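# Move the lowest-lot foam block onto the desk

## Task

Find the foam block whose lot number, printed on the shelf edge directly beneath it, is the smallest in the storeroom, and place it on the desk so it rests there unsupported once the robot lets go. All other foam blocks must remain on their own shelves. The robot must not topple or finish leaning.

## Robot and tools

Robot: TidyBot++, a wheeled base (0.54 m long, 0.50 m wide, 0.38 m tall) on four powered casters, with one seven-joint arm and a two-finger gripper. The shoulder sits 0.12 m ahead of the base centre, 0.68 m up. Cameras: base_camera (pinhole, 644x364) and wrist_camera (fisheye, 644x476, looking along the hand). Loose objects may occasionally get nudged by something other than the robot.

Frames. Base frame: origin on the floor below the base centre, x ahead, y to the left, z up. hand_pose is reported in it and marks the point halfway between the finger pads; its z axis runs out along the fingers, its y axis is the opening direction. Odometry frame is the base frame as it was when the scene began. base_odometry comes from wheel rotation only, so slip shows up as travel; drift of a few cm and several degrees builds over many moves. Heading is left-positive, -3.142 to 3.142. base_tilt is in degrees, forward and right positive; it has a fixed bias near 1 degree.

execute_actions(actions, cameras). actions is a list holding one action or nothing (empty just reports state and pictures). An action may contain base, joints, both, and optionally speeds; its motions begin together. base holds exactly one relative offset from the current base position: translate_m (metres, forward positive, -2 to 2), strafe_m (metres sideways, left positive, -2 to 2) or rotate_rad (radians, counter-clockwise from above positive, -6.3 to 6.3). joints is a set of absolute targets keyed by name, in radians: joint_1_rad (any angle; whole arm about vertical, positive is clockwise from above, opposite to rotate_rad), joint_2_rad shoulder -2.249 to 2.249, joint_3_rad any angle, joint_4_rad elbow -2.579 to 2.579, joint_5_rad any angle, joint_6_rad wrist -2.099 to 2.099, joint_7_rad any angle (hand roll; hand down, positive is counter-clockwise from above, at 1.57 the fingers open left/right), plus gripper_pos 0 (open, about 85 mm gap) to 1 (closed); gap is roughly 85 x (1 - gripper_pos) mm. Unbounded joints go the short way, so turn large amounts in steps below half a turn. speeds caps top speed for that action: translate_m and strafe_m 0.05 to 0.5 m/s, rotate_rad 0.1 to 1.57 rad/s (maximum is default). A base move needing over 8.667 s is refused, as is any unknown key or out-of-range value (nothing moves). Any action ends by 15 s. cameras: list of base_camera, wrist_camera or all; omitted/null means all, [] means none. Pictures are taken at the end; the pictures line gives their order. Joints or base you omit may still be driving toward older targets.

wait(seconds): 0 to 10, commands nothing, returns state and images. zoom_image(camera, region): region [x0, y0, x1, y1] in pixels of that camera's latest full image, at most 504x504; useful for reading lot numbers. finished_scene(scene): ends the current scene by its number, irreversibly; the result tells whether it succeeded and gives the next task. Replying with no tool call ends everything.

Arm geometry. Upper arm 0.42 m, forearm 0.31 m, hand 0.31 m to the hand point. With joint_1_rad 0, joint_3_rad 3.14, joint_5_rad 0 the arm lies in the base x-z plane; tilt from vertical (forward positive): upper = j2, forearm = j2 - j4, hand = j2 - j4 - j6. Hand point ahead of shoulder = sum of length x sin(tilt); above it = sum of length x cos(tilt). The arm starts folded, hand down, reaching up to 0.08 m beyond the base front, elbow up to 1.15 m high. A downward hand reaches at most about 0.94 m high, only near the base. Closed fingertips stick about 20 mm past the hand point.

Result lines. base_status and joint_status: done, off_target (resting away from target, may still push), contact_stop or time_out (old target dropped, holds there), not_followed (self-collision check withheld arm targets; the line joint command not followed with a cause: appears; they may be retried each action). A blocked base can report done while short. Gripper at 1: done means empty, off_target means something is held at the shown reading. motor_effort is percent of max, bracket = peak, noisy and biased. on_its_own lists uncommanded changes. ARM HIT means a hard self or base strike; nothing prevents the arm striking the base.

Accuracy. Friction leaves joints slightly off and repeating a target does nothing; resend each joint as last command plus (wanted minus read). Expect 1 to 2 cm hand error, more when extended; trust images. Held loads make the arm sag; never command a loaded joint to its read angle.

Avoid: driving while the arm is snagged high (tipping), shoving a raised hand sideways, driving the arm into things (torque fault: arm freezes 10 s, limits 104.5 N m joints 1 to 4, 51.3 N m joints 5 to 7), long heavy holds (MOTOR HOT from 60 °C, OVER-TEMPERATURE FAULT at 75 °C), drops, slams, and knocking other blocks off shelves. Faster robot motion is better; the robot holds its last command while you compose replies.

Each tool is called after ">>>" as name(argument=value, ...), one argument or row to a line, values as JSON.

## Session

>>> execute_actions(
  actions=[],
)

Scene clock: 0.00 s.
base_odometry: x=+0.000 y=+0.000 heading=+0.000 (m, m, rad; odometry frame)
base_tilt: forward=+0.5 right=+0.1 (deg)
base_status: not commanded
joint_positions: joint_1_rad=+0.043 joint_2_rad=-0.350 joint_3_rad=+3.122 joint_4_rad=-2.542 joint_5_rad=+0.007 joint_6_rad=-0.861 joint_7_rad=+1.579 gripper_pos=+0.000
joint_status: not commanded
motor_effort: joint_1_rad=+0 joint_2_rad=+1 joint_3_rad=-1 joint_4_rad=+11 joint_5_rad=+1 joint_6_rad=+1 joint_7_rad=-2 (%)
hand_pose: x=+0.2575 y=-0.0045 z=+0.5840 quat_wxyz=(+0.007, +0.999, -0.006, +0.044) (m; base frame)
pictures: base_camera, wrist_camera
Images, in order (width x height): base_camera 644x364, wrist_camera 644x476.

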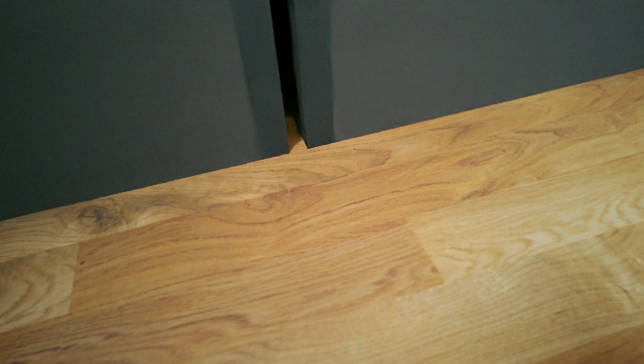

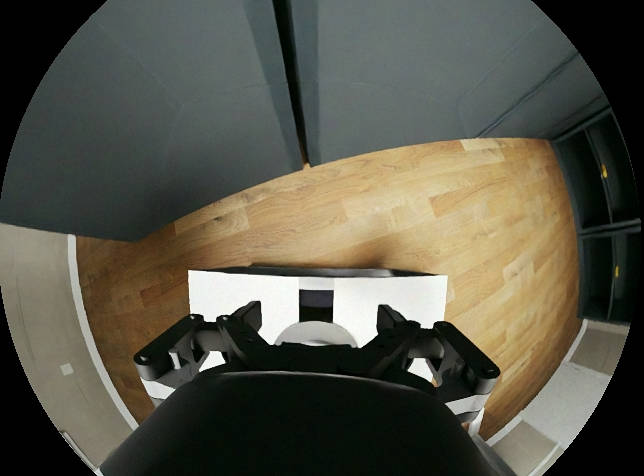

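>>> execute_actions(
  actions=[
    {"base":{"rotate_rad":-1.3}},
  ],
  cameras=[],
)

>>> execute_actions(
  actions=[
    {"joints":{"joint_6_rad":0.5}},
  ],
)

Scene clock: 5.60 s.
base_odometry: x=+0.000 y=+0.000 heading=-1.300 (m, m, rad; odometry frame)
base_tilt: forward=+0.5 right=+0.2 (deg)
base_status: done
joint_positions: joint_1_rad=+0.043 joint_2_rad=-0.350 joint_3_rad=+3.122 joint_4_rad=-2.542 joint_5_rad=+0.007 joint_6_rad=-0.861 joint_7_rad=+1.579 gripper_pos=+0.000
joint_status: not commanded
motor_effort: joint_1_rad=+0(0) joint_2_rad=+0(1) joint_3_rad=-1(1) joint_4_rad=+14(14) joint_5_rad=+0(1) joint_6_rad=+1(1) joint_7_rad=-1(1) (%)
hand_pose: x=+0.2575 y=-0.0045 z=+0.5840 quat_wxyz=(+0.007, +0.999, -0.006, +0.044) (m; base frame)
pictures: none
No camera images: the call's "cameras" was empty. Leave "cameras" out to get every camera's image.

Scene clock: 7.23 s.
base_odometry: x=+0.000 y=+0.000 heading=-1.299 (m, m, rad; odometry frame)
base_tilt: forward=+0.5 right=+0.1 (deg)
base_status: not commanded
joint_positions: joint_1_rad=+0.043 joint_2_rad=-0.350 joint_3_rad=+3.122 joint_4_rad=-2.541 joint_5_rad=+0.007 joint_6_rad=+0.495 joint_7_rad=+1.579 gripper_pos=+0.000
joint_status: all done
motor_effort: joint_1_rad=+0(0) joint_2_rad=-5(5) joint_3_rad=+0(2) joint_4_rad=+18(19) joint_5_rad=+1(0) joint_6_rad=+9(9) joint_7_rad=-1(1) (%)
hand_pose: x=+0.5390 y=-0.0069 z=+0.8552 quat_wxyz=(+0.014, +0.750, -0.001, +0.661) (m; base frame)
pictures: base_camera, wrist_camera
Images, in order (width x height): base_camera 644x364, wrist_camera 644x476.

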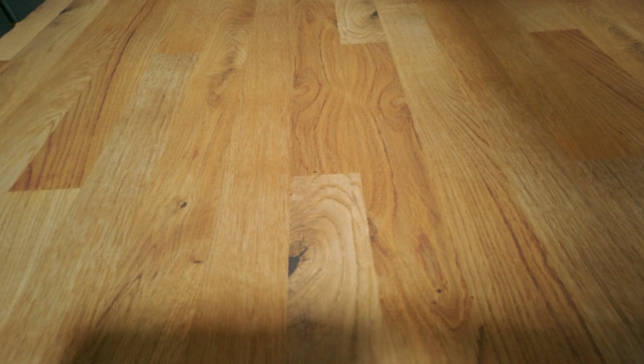

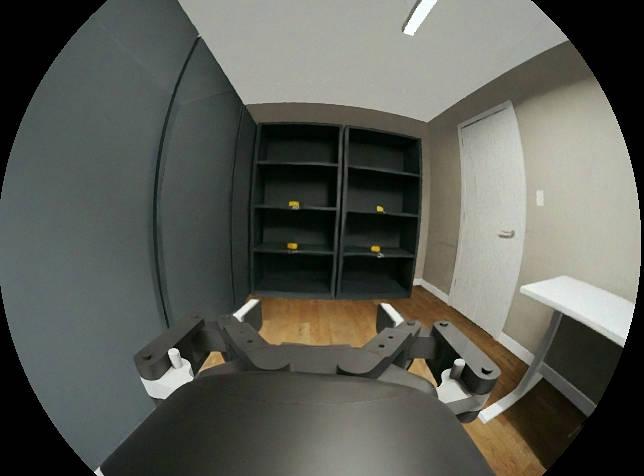

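>>> execute_actions(
  actions=[
    {"base":{"translate_m":1.2}},
  ],
)

>>> zoom_image(
  camera="wrist_camera",
  region=[200,140,500,340],
)

Scene clock: 13.53 s.
base_odometry: x=+0.320 y=-1.157 heading=-1.300 (m, m, rad; odometry frame)
base_tilt: forward=+0.5 right=+0.2 (deg)
base_status: done
joint_positions: joint_1_rad=+0.043 joint_2_rad=-0.350 joint_3_rad=+3.122 joint_4_rad=-2.541 joint_5_rad=+0.007 joint_6_rad=+0.495 joint_7_rad=+1.579 gripper_pos=+0.000
joint_status: not commanded
motor_effort: joint_1_rad=+0(0) joint_2_rad=-5(8) joint_3_rad=-1(0) joint_4_rad=+19(19) joint_5_rad=+0(0) joint_6_rad=+9(9) joint_7_rad=-2(1) (%)
hand_pose: x=+0.5390 y=-0.0069 z=+0.8552 quat_wxyz=(+0.014, +0.750, -0.001, +0.661) (m; base frame)
pictures: base_camera, wrist_camera
Images, in order (width x height): base_camera 644x364, wrist_camera 644x476.

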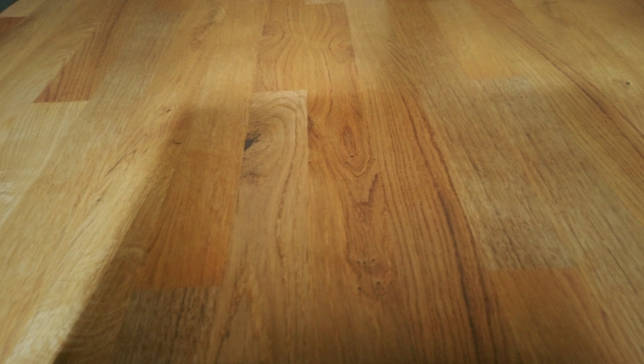

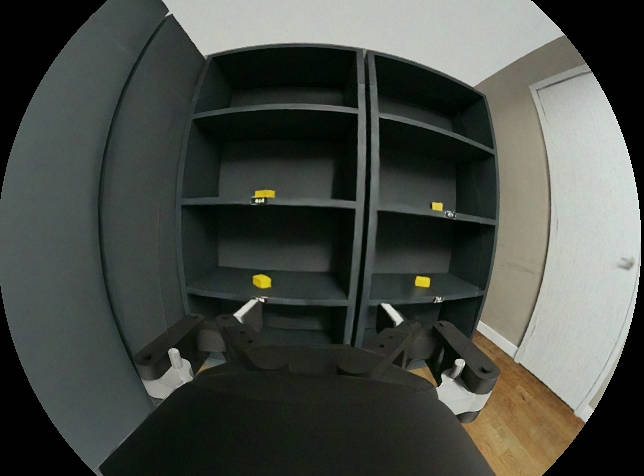

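Region (200, 140, 500, 340) of wrist_camera's 644x476 image, scaled by 1.680.

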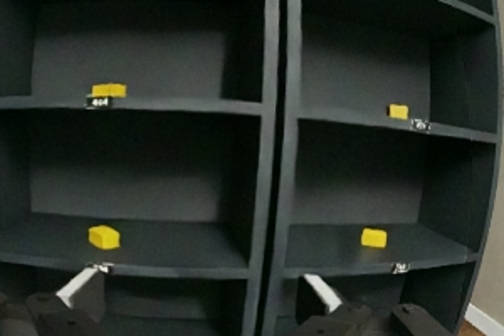

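>>> execute_actions(
  actions=[
    {"base":{"strafe_m":-0.25},"joints":{"joint_6_rad":0.2,"gripper_pos":1}},
  ],
  cameras=["wrist_camera"],
)

>>> zoom_image(
  camera="wrist_camera",
  region=[170,120,310,270],
)

>>> zoom_image(
  camera="wrist_camera",
  region=[330,120,470,270],
)

Scene clock: 19.87 s.
base_odometry: x=+0.079 y=-1.224 heading=-1.300 (m, m, rad; odometry frame)
base_tilt: forward=+0.5 right=+0.2 (deg)
base_status: done
joint_positions: joint_1_rad=+0.043 joint_2_rad=-0.350 joint_3_rad=+3.123 joint_4_rad=-2.546 joint_5_rad=+0.007 joint_6_rad=+0.206 joint_7_rad=+1.579 gripper_pos=+0.999
joint_status: all done
motor_effort: joint_1_rad=+0(1) joint_2_rad=-5(6) joint_3_rad=-1(1) joint_4_rad=+18(20) joint_5_rad=+0(0) joint_6_rad=+8(10) joint_7_rad=-1(2) (%)
hand_pose: x=+0.5137 y=-0.0076 z=+0.7664 quat_wxyz=(+0.013, +0.839, -0.002, +0.544) (m; base frame)
pictures: wrist_camera
Images, in order (width x height): wrist_camera 644x476.

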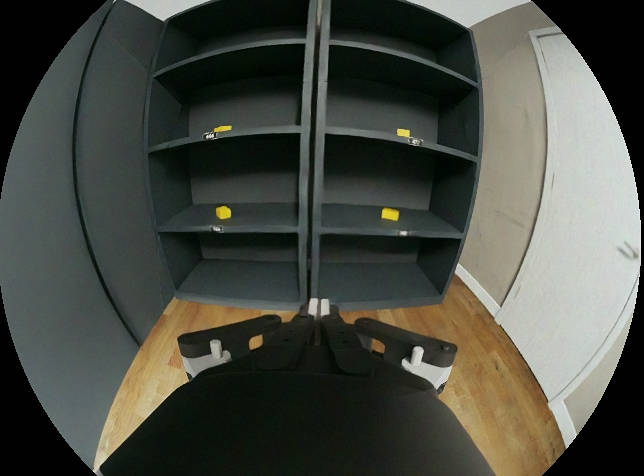

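Region (170, 120, 310, 270) of wrist_camera's 644x476 image, scaled by 3.360; it fills the left 470 columns of this view, and the rest is white.

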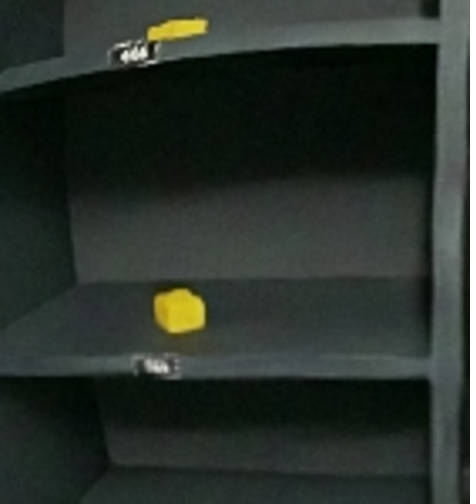

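Region (330, 120, 470, 270) of wrist_camera's 644x476 image, scaled by 3.360; it fills the left 470 columns of this view, and the rest is white.

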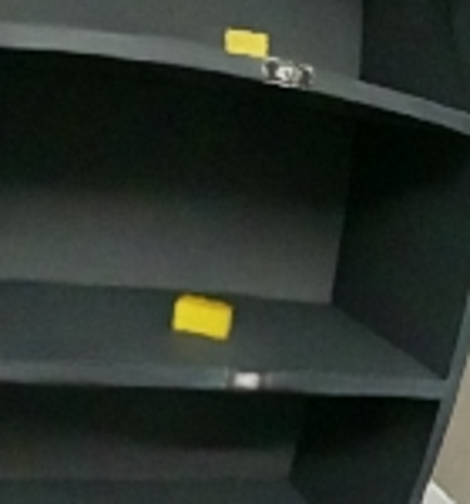

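>>> execute_actions(
  actions=[
    {"base":{"strafe_m":-0.38}},
  ],
  cameras=[],
)

>>> execute_actions(
  actions=[
    {"base":{"translate_m":0.3}},
  ],
)

>>> zoom_image(
  camera="wrist_camera",
  region=[240,90,420,310],
)

Scene clock: 25.80 s.
base_odometry: x=-0.287 y=-1.326 heading=-1.299 (m, m, rad; odometry frame)
base_tilt: forward=+0.5 right=+0.2 (deg)
base_status: done
joint_positions: joint_1_rad=+0.043 joint_2_rad=-0.350 joint_3_rad=+3.123 joint_4_rad=-2.546 joint_5_rad=+0.007 joint_6_rad=+0.206 joint_7_rad=+1.579 gripper_pos=+0.999
joint_status: not commanded
motor_effort: joint_1_rad=+0(0) joint_2_rad=-5(6) joint_3_rad=-1(0) joint_4_rad=+18(18) joint_5_rad=+0(0) joint_6_rad=+8(8) joint_7_rad=-1(2) (%)
hand_pose: x=+0.5137 y=-0.0077 z=+0.7664 quat_wxyz=(+0.013, +0.839, -0.002, +0.544) (m; base frame)
pictures: none
No camera images: the call's "cameras" was empty. Leave "cameras" out to get every camera's image.

Scene clock: 27.73 s.
base_odometry: x=-0.207 y=-1.615 heading=-1.300 (m, m, rad; odometry frame)
base_tilt: forward=+0.5 right=+0.2 (deg)
base_status: done
joint_positions: joint_1_rad=+0.043 joint_2_rad=-0.350 joint_3_rad=+3.123 joint_4_rad=-2.546 joint_5_rad=+0.007 joint_6_rad=+0.206 joint_7_rad=+1.579 gripper_pos=+0.999
joint_status: not commanded
motor_effort: joint_1_rad=+0(0) joint_2_rad=-5(7) joint_3_rad=-1(1) joint_4_rad=+18(19) joint_5_rad=+1(0) joint_6_rad=+8(9) joint_7_rad=-2(1) (%)
hand_pose: x=+0.5137 y=-0.0077 z=+0.7664 quat_wxyz=(+0.013, +0.839, -0.002, +0.544) (m; base frame)
pictures: base_camera, wrist_camera
Images, in order (width x height): base_camera 644x364, wrist_camera 644x476.

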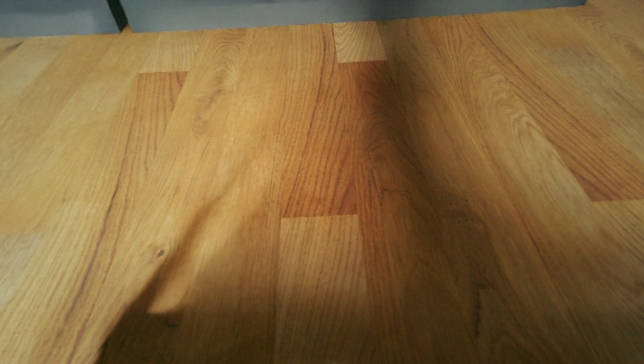

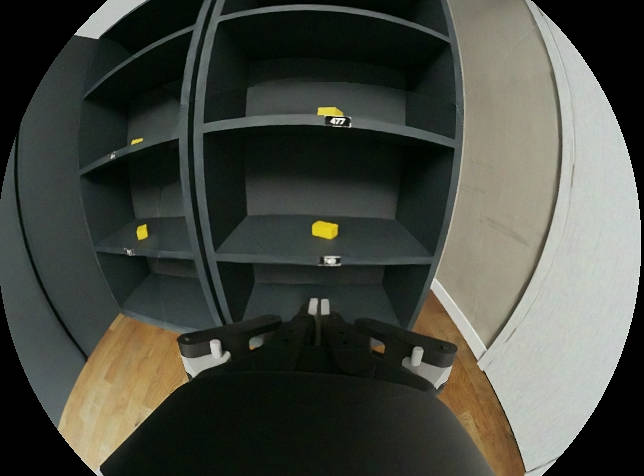

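Region (240, 90, 420, 310) of wrist_camera's 644x476 image, scaled by 2.291; it fills the left 412 columns of this view, and the rest is white.

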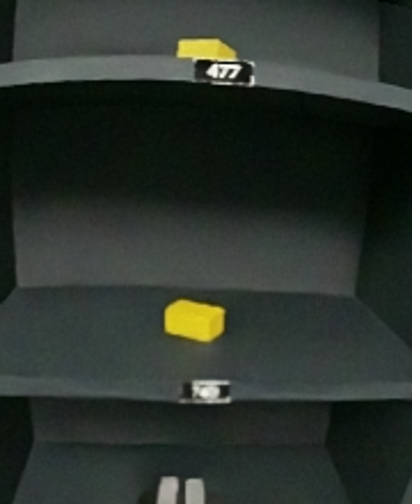

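>>> execute_actions(
  actions=[
    {"joints":{"joint_2_rad":0.7,"joint_4_rad":-2.4,"joint_6_rad":1.4},"base":{"translate_m":-0.1}},
  ],
  cameras=["wrist_camera"],
)

>>> execute_actions(
  actions=[
    {"base":{"strafe_m":0.8}},
  ],
  cameras=["wrist_camera"],
)

Scene clock: 36.50 s.
base_odometry: x=-0.233 y=-1.519 heading=-1.300 (m, m, rad; odometry frame)
base_tilt: forward=+0.5 right=+0.2 (deg)
base_status: done
joint_positions: joint_1_rad=+0.043 joint_2_rad=+0.680 joint_3_rad=+3.123 joint_4_rad=-2.418 joint_5_rad=+0.007 joint_6_rad=+1.371 joint_7_rad=+1.579 gripper_pos=+0.999
joint_status: all done
motor_effort: joint_1_rad=+0(0) joint_2_rad=-29(29) joint_3_rad=-2(2) joint_4_rad=+7(17) joint_5_rad=+0(1) joint_6_rad=+9(9) joint_7_rad=-1(1) (%)
hand_pose: x=+0.7044 y=-0.0126 z=+0.6465 quat_wxyz=(+0.005, +0.760, -0.009, +0.650) (m; base frame)
pictures: wrist_camera
Images, in order (width x height): wrist_camera 644x476.

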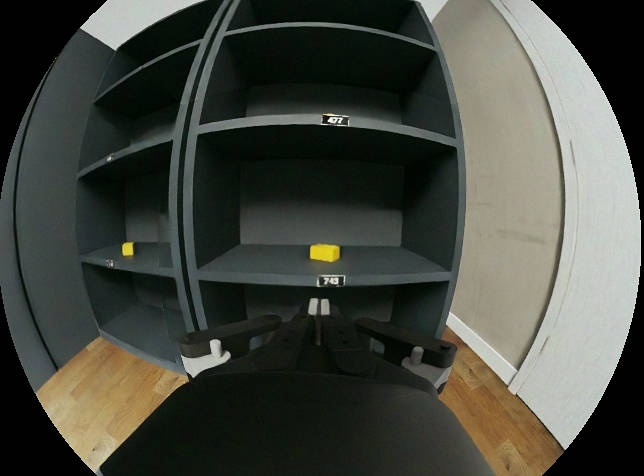

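Scene clock: 39.53 s.
base_odometry: x=+0.537 y=-1.304 heading=-1.300 (m, m, rad; odometry frame)
base_tilt: forward=+0.5 right=+0.1 (deg)
base_status: done
joint_positions: joint_1_rad=+0.043 joint_2_rad=+0.680 joint_3_rad=+3.123 joint_4_rad=-2.417 joint_5_rad=+0.007 joint_6_rad=+1.371 joint_7_rad=+1.579 gripper_pos=+0.999
joint_status: not commanded
motor_effort: joint_1_rad=+0(2) joint_2_rad=-29(30) joint_3_rad=-2(3) joint_4_rad=+6(7) joint_5_rad=+0(1) joint_6_rad=+8(9) joint_7_rad=-1(1) (%)
hand_pose: x=+0.7046 y=-0.0126 z=+0.6467 quat_wxyz=(+0.005, +0.760, -0.009, +0.650) (m; base frame)
pictures: wrist_camera
Images, in order (width x height): wrist_camera 644x476.

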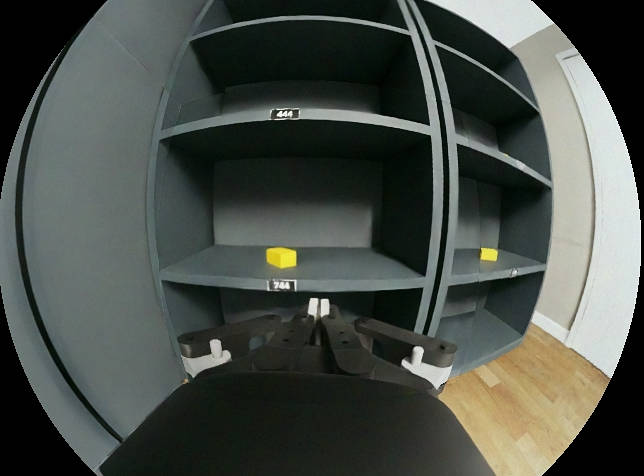

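>>> execute_actions(
  actions=[
    {"joints":{"joint_2_rad":-0.35,"joint_4_rad":-2.54,"joint_6_rad":0.5},"base":{"strafe_m":-0.35}},
  ],
  cameras=[],
)

>>> execute_actions(
  actions=[
    {"base":{"rotate_rad":-3.14}},
  ],
  cameras=["wrist_camera"],
)

>>> execute_actions(
  actions=[
    {"base":{"translate_m":1.8}},
  ],
)

Scene clock: 46.93 s.
base_odometry: x=+0.200 y=-1.398 heading=-1.300 (m, m, rad; odometry frame)
base_tilt: forward=+0.5 right=+0.1 (deg)
base_status: done
joint_positions: joint_1_rad=+0.046 joint_2_rad=-0.330 joint_3_rad=+3.124 joint_4_rad=-2.522 joint_5_rad=+0.007 joint_6_rad=+0.529 joint_7_rad=+1.579 gripper_pos=+0.999
joint_status: all done
motor_effort: joint_1_rad=+0(3) joint_2_rad=-6(31) joint_3_rad=-1(4) joint_4_rad=+18(18) joint_5_rad=+1(1) joint_6_rad=+9(9) joint_7_rad=-1(1) (%)
hand_pose: x=+0.5479 y=-0.0091 z=+0.8680 quat_wxyz=(+0.016, +0.739, -0.002, +0.674) (m; base frame)
pictures: none
No camera images: the call's "cameras" was empty. Leave "cameras" out to get every camera's image.

Scene clock: 50.27 s.
base_odometry: x=+0.200 y=-1.398 heading=+1.844 (m, m, rad; odometry frame)
base_tilt: forward=+0.5 right=+0.2 (deg)
base_status: done
joint_positions: joint_1_rad=+0.046 joint_2_rad=-0.330 joint_3_rad=+3.124 joint_4_rad=-2.523 joint_5_rad=+0.007 joint_6_rad=+0.529 joint_7_rad=+1.579 gripper_pos=+0.999
joint_status: not commanded
motor_effort: joint_1_rad=+0(1) joint_2_rad=-6(7) joint_3_rad=-2(0) joint_4_rad=+18(19) joint_5_rad=+0(0) joint_6_rad=+9(9) joint_7_rad=-1(1) (%)
hand_pose: x=+0.5478 y=-0.0090 z=+0.8680 quat_wxyz=(+0.015, +0.739, -0.002, +0.674) (m; base frame)
pictures: wrist_camera
Images, in order (width x height): wrist_camera 644x476.

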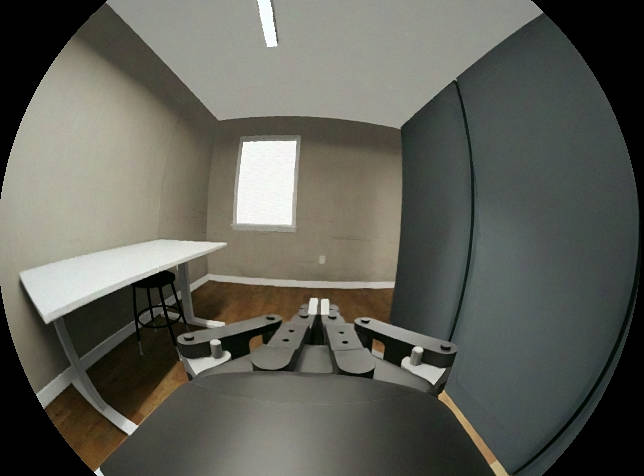

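Scene clock: 55.23 s.
base_odometry: x=-0.283 y=+0.336 heading=+1.843 (m, m, rad; odometry frame)
base_tilt: forward=+0.5 right=+0.2 (deg)
base_status: done
joint_positions: joint_1_rad=+0.046 joint_2_rad=-0.334 joint_3_rad=+3.124 joint_4_rad=-2.526 joint_5_rad=+0.007 joint_6_rad=+0.528 joint_7_rad=+1.579 gripper_pos=+0.999
joint_status: not commanded
motor_effort: joint_1_rad=+0(0) joint_2_rad=-6(9) joint_3_rad=-1(0) joint_4_rad=+19(19) joint_5_rad=+0(0) joint_6_rad=+9(9) joint_7_rad=-1(1) (%)
hand_pose: x=+0.5465 y=-0.0090 z=+0.8673 quat_wxyz=(+0.016, +0.739, -0.002, +0.673) (m; base frame)
pictures: base_camera, wrist_camera
Images, in order (width x height): base_camera 644x364, wrist_camera 644x476.

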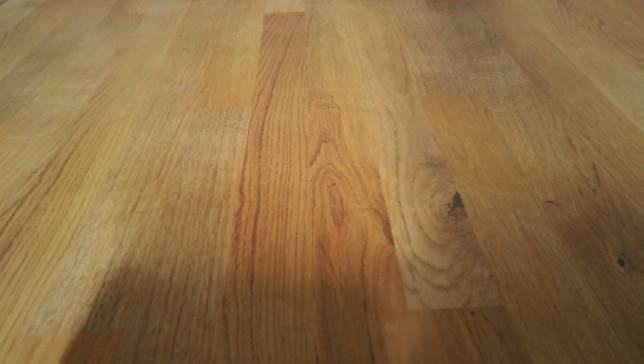

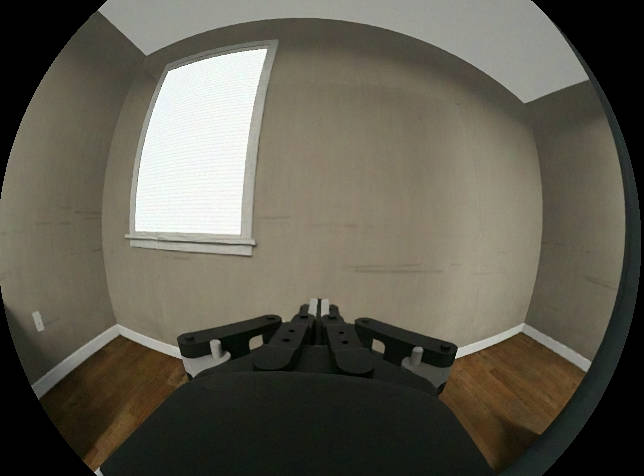

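>>> execute_actions(
  actions=[
    {"base":{"translate_m":0.5}},
  ],
  cameras=[],
)

>>> execute_actions(
  actions=[
    {"base":{"rotate_rad":-1.57}},
  ],
  cameras=[],
)

>>> execute_actions(
  actions=[
    {"base":{"strafe_m":0.33}},
  ],
)

Scene clock: 61.97 s.
base_odometry: x=-0.417 y=+0.818 heading=+1.843 (m, m, rad; odometry frame)
base_tilt: forward=+0.5 right=+0.2 (deg)
base_status: done
joint_positions: joint_1_rad=+0.046 joint_2_rad=-0.336 joint_3_rad=+3.124 joint_4_rad=-2.527 joint_5_rad=+0.007 joint_6_rad=+0.528 joint_7_rad=+1.579 gripper_pos=+0.999
joint_status: not commanded
motor_effort: joint_1_rad=+0(0) joint_2_rad=-6(9) joint_3_rad=-1(1) joint_4_rad=+19(19) joint_5_rad=+1(0) joint_6_rad=+9(9) joint_7_rad=-1(1) (%)
hand_pose: x=+0.5458 y=-0.0090 z=+0.8672 quat_wxyz=(+0.016, +0.739, -0.002, +0.673) (m; base frame)
pictures: none
No camera images: the call's "cameras" was empty. Leave "cameras" out to get every camera's image.

Scene clock: 64.30 s.
base_odometry: x=-0.417 y=+0.818 heading=+0.273 (m, m, rad; odometry frame)
base_tilt: forward=+0.5 right=+0.1 (deg)
base_status: done
joint_positions: joint_1_rad=+0.046 joint_2_rad=-0.336 joint_3_rad=+3.124 joint_4_rad=-2.527 joint_5_rad=+0.007 joint_6_rad=+0.528 joint_7_rad=+1.579 gripper_pos=+0.999
joint_status: not commanded
motor_effort: joint_1_rad=+0(1) joint_2_rad=-5(7) joint_3_rad=-1(0) joint_4_rad=+18(19) joint_5_rad=+0(0) joint_6_rad=+9(8) joint_7_rad=-2(1) (%)
hand_pose: x=+0.5458 y=-0.0091 z=+0.8672 quat_wxyz=(+0.016, +0.739, -0.002, +0.673) (m; base frame)
pictures: none
No camera images: the call's "cameras" was empty. Leave "cameras" out to get every camera's image.

Scene clock: 66.30 s.
base_odometry: x=-0.506 y=+1.136 heading=+0.273 (m, m, rad; odometry frame)
base_tilt: forward=+0.5 right=+0.1 (deg)
base_status: done
joint_positions: joint_1_rad=+0.046 joint_2_rad=-0.336 joint_3_rad=+3.123 joint_4_rad=-2.527 joint_5_rad=+0.007 joint_6_rad=+0.528 joint_7_rad=+1.579 gripper_pos=+0.999
joint_status: not commanded
motor_effort: joint_1_rad=+0(1) joint_2_rad=-6(6) joint_3_rad=-1(0) joint_4_rad=+18(18) joint_5_rad=+0(0) joint_6_rad=+9(8) joint_7_rad=-1(2) (%)
hand_pose: x=+0.5458 y=-0.0085 z=+0.8672 quat_wxyz=(+0.015, +0.739, -0.002, +0.673) (m; base frame)
pictures: base_camera, wrist_camera
Images, in order (width x height): base_camera 644x364, wrist_camera 644x476.

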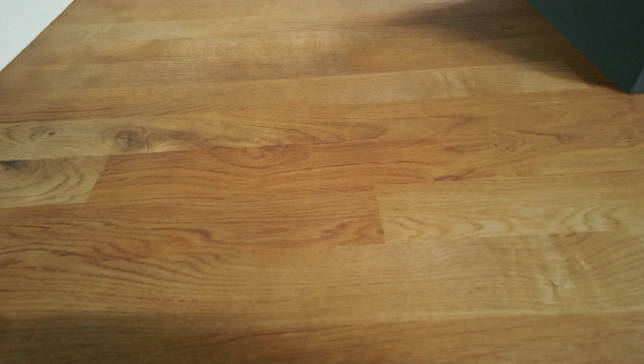

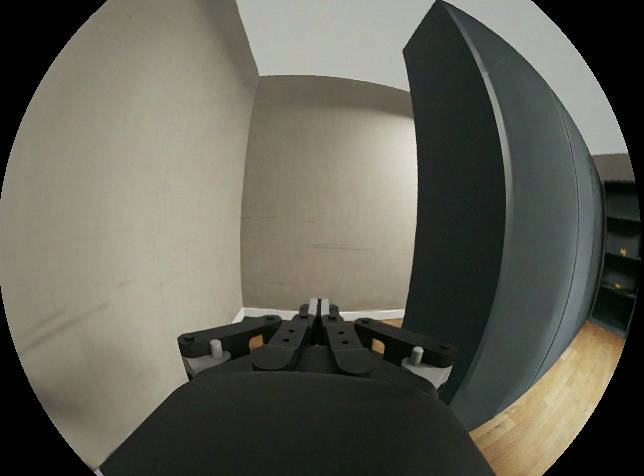

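>>> execute_actions(
  actions=[
    {"base":{"translate_m":1.2}},
  ],
)

Scene clock: 73.03 s.
base_odometry: x=+0.650 y=+1.460 heading=+0.273 (m, m, rad; odometry frame)
base_tilt: forward=+0.5 right=+0.2 (deg)
base_status: done
joint_positions: joint_1_rad=+0.046 joint_2_rad=-0.337 joint_3_rad=+3.123 joint_4_rad=-2.528 joint_5_rad=+0.007 joint_6_rad=+0.528 joint_7_rad=+1.579 gripper_pos=+0.999
joint_status: not commanded
motor_effort: joint_1_rad=+0(1) joint_2_rad=-6(8) joint_3_rad=-1(0) joint_4_rad=+19(19) joint_5_rad=+1(1) joint_6_rad=+9(9) joint_7_rad=-1(1) (%)
hand_pose: x=+0.5454 y=-0.0085 z=+0.8672 quat_wxyz=(+0.015, +0.739, -0.002, +0.673) (m; base frame)
pictures: base_camera, wrist_camera
Images, in order (width x height): base_camera 644x364, wrist_camera 644x476.

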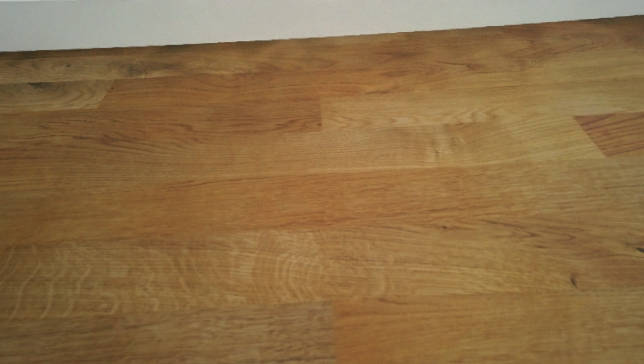

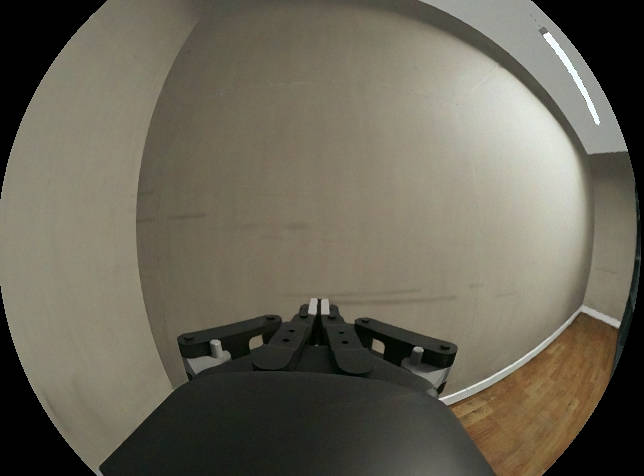

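>>> execute_actions(
  actions=[
    {"base":{"translate_m":0.25},"joints":{"joint_6_rad":-0.8}},
  ],
  cameras=[],
)

>>> execute_actions(
  actions=[
    {"base":{"rotate_rad":-3.22}},
  ],
  cameras=[],
)

>>> execute_actions(
  actions=[
    {"base":{"translate_m":-0.15},"joints":{"joint_6_rad":0.3}},
  ],
)

Scene clock: 79.13 s.
base_odometry: x=+0.890 y=+1.527 heading=+0.273 (m, m, rad; odometry frame)
base_tilt: forward=+0.5 right=+0.2 (deg)
base_status: done
joint_positions: joint_1_rad=+0.046 joint_2_rad=-0.342 joint_3_rad=+3.123 joint_4_rad=-2.532 joint_5_rad=+0.007 joint_6_rad=-0.792 joint_7_rad=+1.579 gripper_pos=+0.999
joint_status: all done
motor_effort: joint_1_rad=+0(0) joint_2_rad=-1(7) joint_3_rad=-2(1) joint_4_rad=+15(19) joint_5_rad=+1(0) joint_6_rad=+1(9) joint_7_rad=-1(1) (%)
hand_pose: x=+0.2829 y=-0.0056 z=+0.5883 quat_wxyz=(+0.007, +0.997, -0.008, +0.079) (m; base frame)
pictures: none
No camera images: the call's "cameras" was empty. Leave "cameras" out to get every camera's image.

Scene clock: 82.50 s.
base_odometry: x=+0.890 y=+1.527 heading=-2.947 (m, m, rad; odometry frame)
base_tilt: forward=+0.5 right=+0.2 (deg)
base_status: done
joint_positions: joint_1_rad=+0.046 joint_2_rad=-0.342 joint_3_rad=+3.123 joint_4_rad=-2.532 joint_5_rad=+0.007 joint_6_rad=-0.792 joint_7_rad=+1.579 gripper_pos=+0.999
joint_status: not commanded
motor_effort: joint_1_rad=+0(0) joint_2_rad=-1(1) joint_3_rad=-1(1) joint_4_rad=+14(14) joint_5_rad=+0(1) joint_6_rad=+1(2) joint_7_rad=-1(1) (%)
hand_pose: x=+0.2829 y=-0.0056 z=+0.5883 quat_wxyz=(+0.007, +0.997, -0.008, +0.079) (m; base frame)
pictures: none
No camera images: the call's "cameras" was empty. Leave "cameras" out to get every camera's image.

Scene clock: 83.97 s.
base_odometry: x=+1.038 y=+1.556 heading=-2.947 (m, m, rad; odometry frame)
base_tilt: forward=+0.5 right=+0.2 (deg)
base_status: done
joint_positions: joint_1_rad=+0.046 joint_2_rad=-0.343 joint_3_rad=+3.123 joint_4_rad=-2.534 joint_5_rad=+0.007 joint_6_rad=+0.294 joint_7_rad=+1.579 gripper_pos=+0.999
joint_status: all done
motor_effort: joint_1_rad=+0(0) joint_2_rad=-5(6) joint_3_rad=-2(1) joint_4_rad=+18(19) joint_5_rad=+0(0) joint_6_rad=+9(10) joint_7_rad=-1(1) (%)
hand_pose: x=+0.5280 y=-0.0089 z=+0.7959 quat_wxyz=(+0.014, +0.812, -0.003, +0.583) (m; base frame)
pictures: base_camera, wrist_camera
Images, in order (width x height): base_camera 644x364, wrist_camera 644x476.

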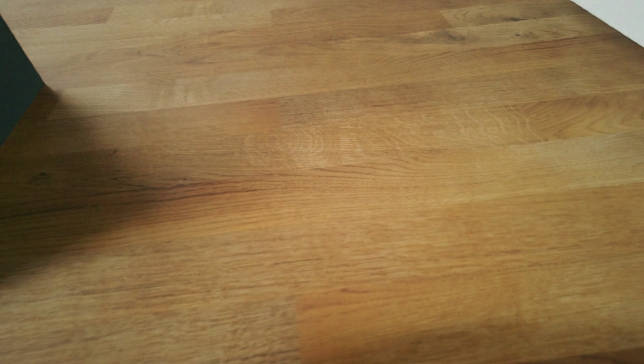

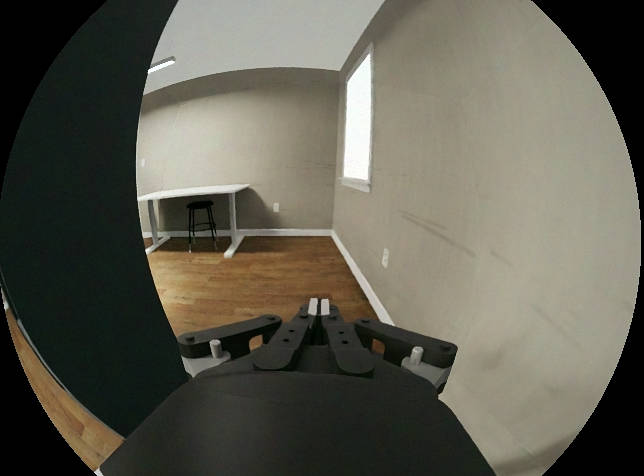

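>>> execute_actions(
  actions=[
    {"base":{"rotate_rad":1.6}},
  ],
)

Scene clock: 90.33 s.
base_odometry: x=+1.038 y=+1.556 heading=-1.348 (m, m, rad; odometry frame)
base_tilt: forward=+0.5 right=+0.1 (deg)
base_status: done
joint_positions: joint_1_rad=+0.046 joint_2_rad=-0.343 joint_3_rad=+3.122 joint_4_rad=-2.534 joint_5_rad=+0.007 joint_6_rad=+0.294 joint_7_rad=+1.579 gripper_pos=+0.999
joint_status: not commanded
motor_effort: joint_1_rad=-1(1) joint_2_rad=-5(6) joint_3_rad=-1(0) joint_4_rad=+18(19) joint_5_rad=+0(0) joint_6_rad=+8(8) joint_7_rad=-2(1) (%)
hand_pose: x=+0.5280 y=-0.0087 z=+0.7959 quat_wxyz=(+0.014, +0.812, -0.003, +0.583) (m; base frame)
pictures: base_camera, wrist_camera
Images, in order (width x height): base_camera 644x364, wrist_camera 644x476.

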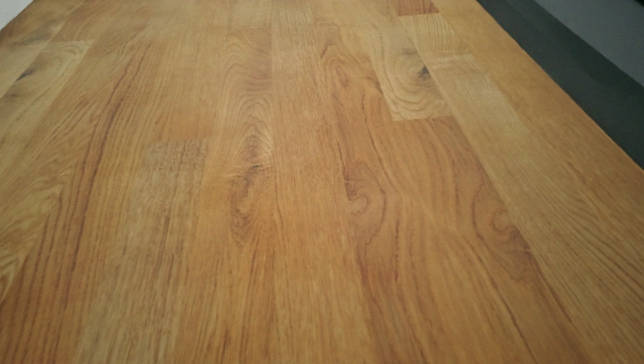

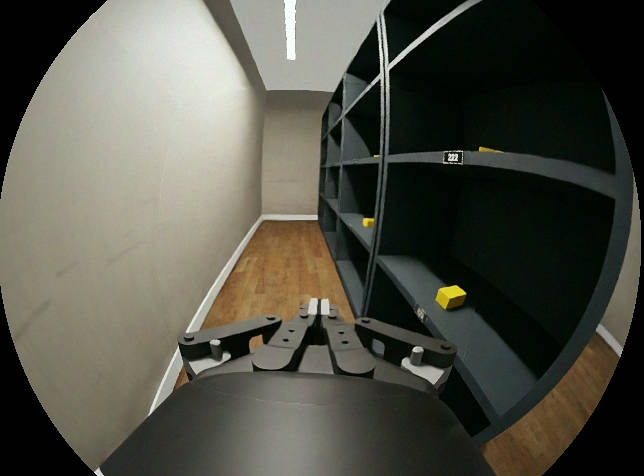

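>>> execute_actions(
  actions=[
    {"base":{"rotate_rad":0.06},"joints":{"joint_1_rad":-0.2,"joint_2_rad":0.7,"joint_4_rad":-2.44,"joint_5_rad":1.2,"joint_6_rad":1.45}},
  ],
  cameras=["wrist_camera"],
)

>>> execute_actions(
  actions=[
    {"base":{"translate_m":0.9}},
  ],
)

Scene clock: 97.37 s.
base_odometry: x=+1.038 y=+1.556 heading=-1.288 (m, m, rad; odometry frame)
base_tilt: forward=+0.5 right=+0.1 (deg)
base_status: done
joint_positions: joint_1_rad=-0.187 joint_2_rad=+0.679 joint_3_rad=+3.122 joint_4_rad=-2.458 joint_5_rad=+1.167 joint_6_rad=+1.421 joint_7_rad=+1.579 gripper_pos=+0.999
joint_status: all done
motor_effort: joint_1_rad=+0(1) joint_2_rad=-25(27) joint_3_rad=-4(5) joint_4_rad=+3(19) joint_5_rad=+0(2) joint_6_rad=+9(8) joint_7_rad=-1(1) (%)
hand_pose: x=+0.4403 y=+0.3563 z=+0.6528 quat_wxyz=(-0.414, +0.582, +0.479, +0.511) (m; base frame)
pictures: wrist_camera
Images, in order (width x height): wrist_camera 644x476.

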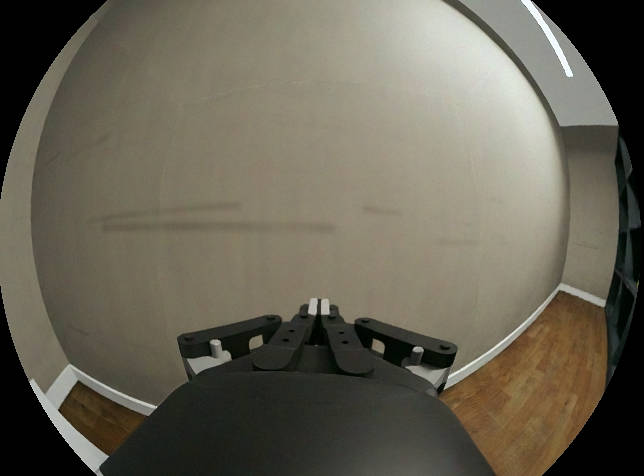

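Scene clock: 100.53 s.
base_odometry: x=+1.289 y=+0.692 heading=-1.288 (m, m, rad; odometry frame)
base_tilt: forward=+0.5 right=+0.1 (deg)
base_status: done
joint_positions: joint_1_rad=-0.190 joint_2_rad=+0.680 joint_3_rad=+3.122 joint_4_rad=-2.452 joint_5_rad=+1.168 joint_6_rad=+1.423 joint_7_rad=+1.579 gripper_pos=+0.999
joint_status: not commanded
motor_effort: joint_1_rad=+0(1) joint_2_rad=-25(26) joint_3_rad=-5(5) joint_4_rad=+3(4) joint_5_rad=+0(1) joint_6_rad=+9(9) joint_7_rad=-2(2) (%)
hand_pose: x=+0.4414 y=+0.3577 z=+0.6537 quat_wxyz=(-0.414, +0.579, +0.480, +0.512) (m; base frame)
pictures: base_camera, wrist_camera
Images, in order (width x height): base_camera 644x364, wrist_camera 644x476.

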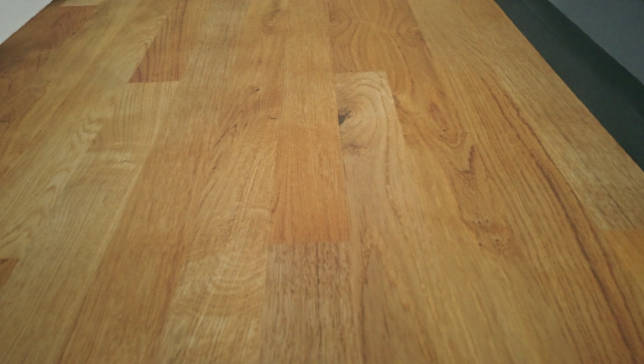

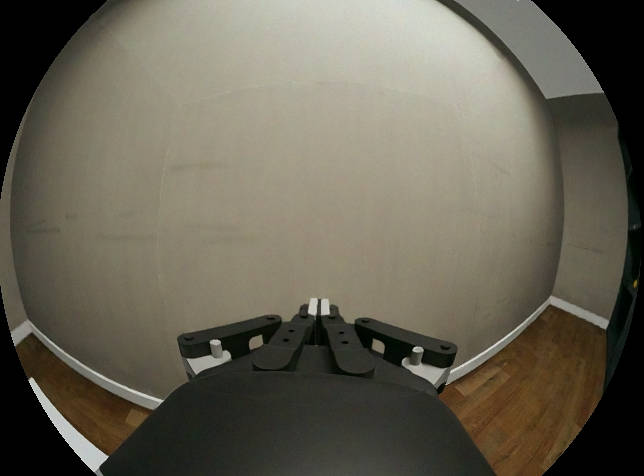

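>>> execute_actions(
  actions=[
    {"joints":{"joint_1_rad":-0.4,"joint_5_rad":-1.7}},
  ],
  cameras=["wrist_camera"],
)

>>> execute_actions(
  actions=[
    {"base":{"translate_m":0.6}},
  ],
  cameras=["wrist_camera"],
)

Scene clock: 108.10 s.
base_odometry: x=+1.289 y=+0.692 heading=-1.288 (m, m, rad; odometry frame)
base_tilt: forward=+0.6 right=+0.2 (deg)
base_status: not commanded
joint_positions: joint_1_rad=-0.387 joint_2_rad=+0.680 joint_3_rad=+3.122 joint_4_rad=-2.450 joint_5_rad=-1.692 joint_6_rad=+1.423 joint_7_rad=+1.579 gripper_pos=+0.999
joint_status: all done
motor_effort: joint_1_rad=+0(1) joint_2_rad=-22(29) joint_3_rad=+1(5) joint_4_rad=+0(6) joint_5_rad=+1(2) joint_6_rad=+8(9) joint_7_rad=-1(1) (%)
hand_pose: x=+0.4513 y=-0.1894 z=+0.6449 quat_wxyz=(+0.388, +0.608, -0.459, +0.518) (m; base frame)
pictures: wrist_camera
Images, in order (width x height): wrist_camera 644x476.

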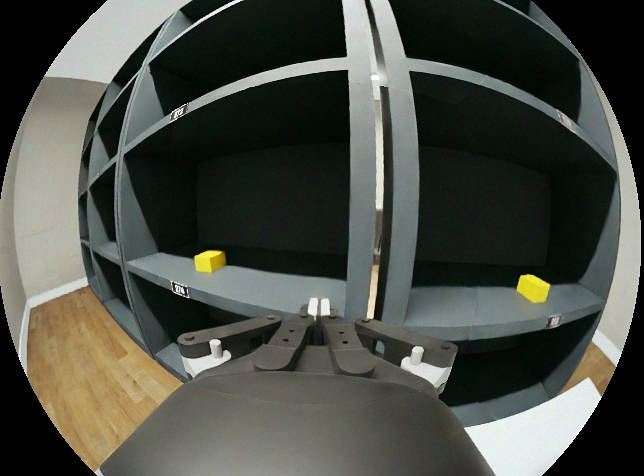

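Scene clock: 110.67 s.
base_odometry: x=+1.458 y=+0.116 heading=-1.287 (m, m, rad; odometry frame)
base_tilt: forward=+0.5 right=+0.2 (deg)
base_status: done
joint_positions: joint_1_rad=-0.387 joint_2_rad=+0.680 joint_3_rad=+3.122 joint_4_rad=-2.449 joint_5_rad=-1.692 joint_6_rad=+1.423 joint_7_rad=+1.579 gripper_pos=+0.999
joint_status: not commanded
motor_effort: joint_1_rad=+0(1) joint_2_rad=-23(24) joint_3_rad=+2(1) joint_4_rad=-1(1) joint_5_rad=+0(1) joint_6_rad=+9(9) joint_7_rad=-2(0) (%)
hand_pose: x=+0.4515 y=-0.1892 z=+0.6448 quat_wxyz=(+0.388, +0.609, -0.458, +0.519) (m; base frame)
pictures: wrist_camera
Images, in order (width x height): wrist_camera 644x476.

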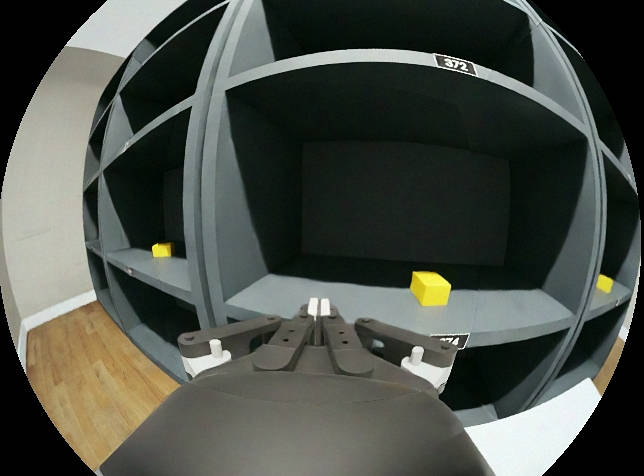

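372, 274ish. Next unit.

>>> execute_actions(
  actions=[
    {"base":{"translate_m":0.5}},
  ],
  cameras=["wrist_camera"],
)

Scene clock: 115.43 s.
base_odometry: x=+1.598 y=-0.364 heading=-1.286 (m, m, rad; odometry frame)
base_tilt: forward=+0.5 right=+0.2 (deg)
base_status: done
joint_positions: joint_1_rad=-0.388 joint_2_rad=+0.682 joint_3_rad=+3.122 joint_4_rad=-2.446 joint_5_rad=-1.692 joint_6_rad=+1.423 joint_7_rad=+1.579 gripper_pos=+0.999
joint_status: not commanded
motor_effort: joint_1_rad=+0(0) joint_2_rad=-23(25) joint_3_rad=+2(2) joint_4_rad=+0(2) joint_5_rad=+1(1) joint_6_rad=+9(9) joint_7_rad=-1(2) (%)
hand_pose: x=+0.4525 y=-0.1886 z=+0.6443 quat_wxyz=(+0.388, +0.608, -0.459, +0.519) (m; base frame)
pictures: wrist_camera
Images, in order (width x height): wrist_camera 644x476.

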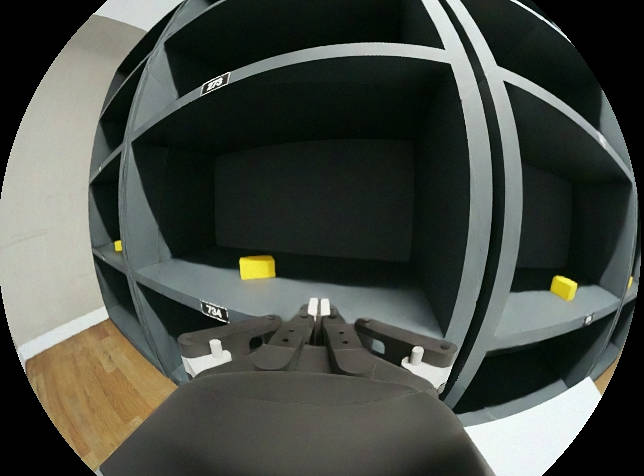

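>>> execute_actions(
  actions=[
    {"base":{"translate_m":0.9}},
  ],
)

Scene clock: 119.97 s.
base_odometry: x=+1.852 y=-1.228 heading=-1.286 (m, m, rad; odometry frame)
base_tilt: forward=+0.5 right=+0.2 (deg)
base_status: done
joint_positions: joint_1_rad=-0.388 joint_2_rad=+0.682 joint_3_rad=+3.122 joint_4_rad=-2.446 joint_5_rad=-1.692 joint_6_rad=+1.423 joint_7_rad=+1.579 gripper_pos=+0.999
joint_status: not commanded
motor_effort: joint_1_rad=+0(1) joint_2_rad=-23(24) joint_3_rad=+1(2) joint_4_rad=-1(1) joint_5_rad=+1(1) joint_6_rad=+9(9) joint_7_rad=-2(2) (%)
hand_pose: x=+0.4525 y=-0.1886 z=+0.6443 quat_wxyz=(+0.388, +0.608, -0.459, +0.519) (m; base frame)
pictures: base_camera, wrist_camera
Images, in order (width x height): base_camera 644x364, wrist_camera 644x476.

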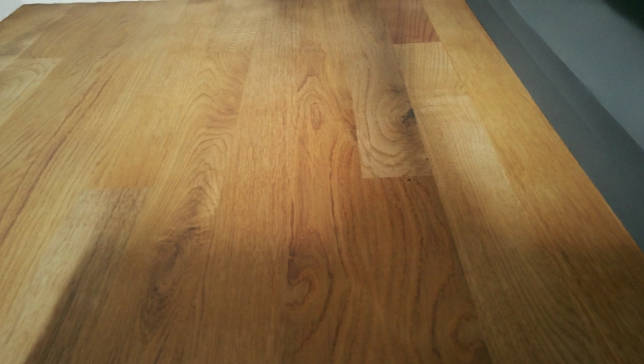

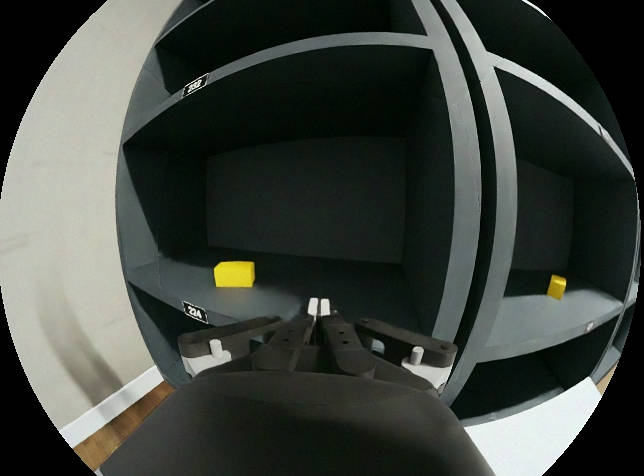

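>>> zoom_image(
  camera="wrist_camera",
  region=[150,60,270,340],
)

>>> execute_actions(
  actions=[
    {"base":{"translate_m":-2}},
  ],
  cameras=[],
)

>>> execute_actions(
  actions=[
    {"base":{"translate_m":-0.6}},
  ],
)

Region (150, 60, 270, 340) of wrist_camera's 644x476 image, scaled by 1.800; it fills the left 216 columns of this view, and the rest is white.

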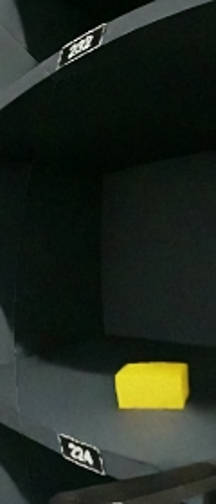

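Scene clock: 129.93 s.
base_odometry: x=+1.287 y=+0.691 heading=-1.285 (m, m, rad; odometry frame)
base_tilt: forward=+0.5 right=+0.1 (deg)
base_status: done
joint_positions: joint_1_rad=-0.389 joint_2_rad=+0.683 joint_3_rad=+3.122 joint_4_rad=-2.444 joint_5_rad=-1.692 joint_6_rad=+1.423 joint_7_rad=+1.579 gripper_pos=+0.999
joint_status: not commanded
motor_effort: joint_1_rad=+0(1) joint_2_rad=-23(24) joint_3_rad=+2(2) joint_4_rad=+0(1) joint_5_rad=+0(2) joint_6_rad=+8(9) joint_7_rad=-1(2) (%)
hand_pose: x=+0.4534 y=-0.1879 z=+0.6440 quat_wxyz=(+0.387, +0.608, -0.458, +0.519) (m; base frame)
pictures: none
No camera images: the call's "cameras" was empty. Leave "cameras" out to get every camera's image.

Scene clock: 132.50 s.
base_odometry: x=+1.118 y=+1.267 heading=-1.284 (m, m, rad; odometry frame)
base_tilt: forward=+0.5 right=+0.1 (deg)
base_status: done
joint_positions: joint_1_rad=-0.389 joint_2_rad=+0.683 joint_3_rad=+3.122 joint_4_rad=-2.444 joint_5_rad=-1.692 joint_6_rad=+1.423 joint_7_rad=+1.579 gripper_pos=+0.999
joint_status: not commanded
motor_effort: joint_1_rad=+0(1) joint_2_rad=-23(23) joint_3_rad=+1(1) joint_4_rad=+0(1) joint_5_rad=+1(1) joint_6_rad=+8(9) joint_7_rad=-1(1) (%)
hand_pose: x=+0.4534 y=-0.1879 z=+0.6440 quat_wxyz=(+0.387, +0.608, -0.458, +0.519) (m; base frame)
pictures: base_camera, wrist_camera
Images, in order (width x height): base_camera 644x364, wrist_camera 644x476.

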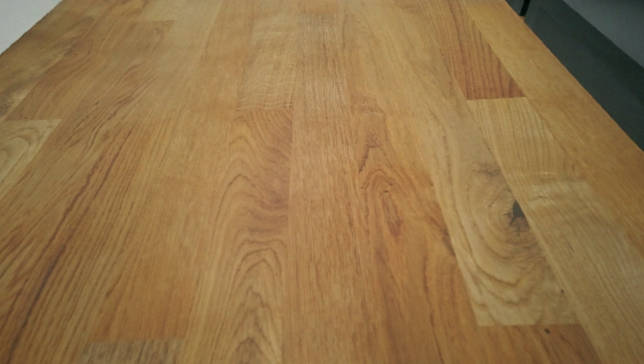

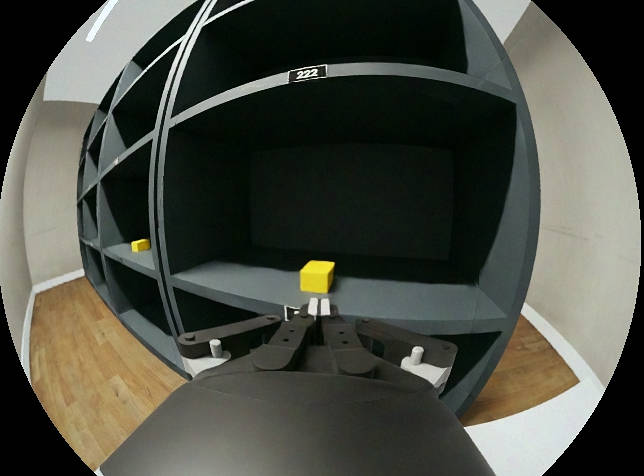

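>>> execute_actions(
  actions=[
    {"base":{"translate_m":0.38},"joints":{"joint_1_rad":0,"joint_2_rad":-0.69,"joint_4_rad":-2.11,"joint_5_rad":0,"joint_6_rad":-0.45,"gripper_pos":0}},
  ],
  cameras=[],
)

>>> execute_actions(
  actions=[
    {"joints":{"joint_1_rad":1.57}},
  ],
  cameras=["wrist_camera"],
)

Scene clock: 144.23 s.
base_odometry: x=+1.225 y=+0.902 heading=-1.284 (m, m, rad; odometry frame)
base_tilt: forward=+0.5 right=+0.2 (deg)
base_status: done
joint_positions: joint_1_rad=-0.014 joint_2_rad=-0.673 joint_3_rad=+3.122 joint_4_rad=-2.128 joint_5_rad=-0.033 joint_6_rad=-0.422 joint_7_rad=+1.579 gripper_pos=+0.000
joint_status: all done
motor_effort: joint_1_rad=+0(2) joint_2_rad=+2(25) joint_3_rad=-1(2) joint_4_rad=+21(21) joint_5_rad=+0(3) joint_6_rad=+8(9) joint_7_rad=-2(1) (%)
hand_pose: x=+0.4651 y=+0.0189 z=+0.9530 quat_wxyz=(-0.016, +0.807, +0.010, +0.591) (m; base frame)
pictures: none
No camera images: the call's "cameras" was empty. Leave "cameras" out to get every camera's image.

Scene clock: 147.03 s.
base_odometry: x=+1.225 y=+0.902 heading=-1.284 (m, m, rad; odometry frame)
base_tilt: forward=+0.5 right=+0.2 (deg)
base_status: not commanded
joint_positions: joint_1_rad=+1.558 joint_2_rad=-0.673 joint_3_rad=+3.122 joint_4_rad=-2.128 joint_5_rad=-0.033 joint_6_rad=-0.422 joint_7_rad=+1.579 gripper_pos=+0.000
joint_status: all done
motor_effort: joint_1_rad=+0(1) joint_2_rad=+2(3) joint_3_rad=-1(0) joint_4_rad=+21(21) joint_5_rad=+0(0) joint_6_rad=+8(8) joint_7_rad=-2(1) (%)
hand_pose: x=+0.1374 y=-0.3462 z=+0.9530 quat_wxyz=(+0.407, +0.577, -0.564, +0.429) (m; base frame)
pictures: wrist_camera
Images, in order (width x height): wrist_camera 644x476.

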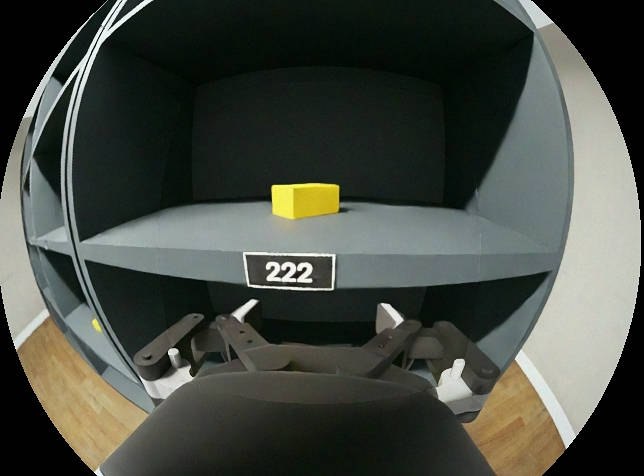

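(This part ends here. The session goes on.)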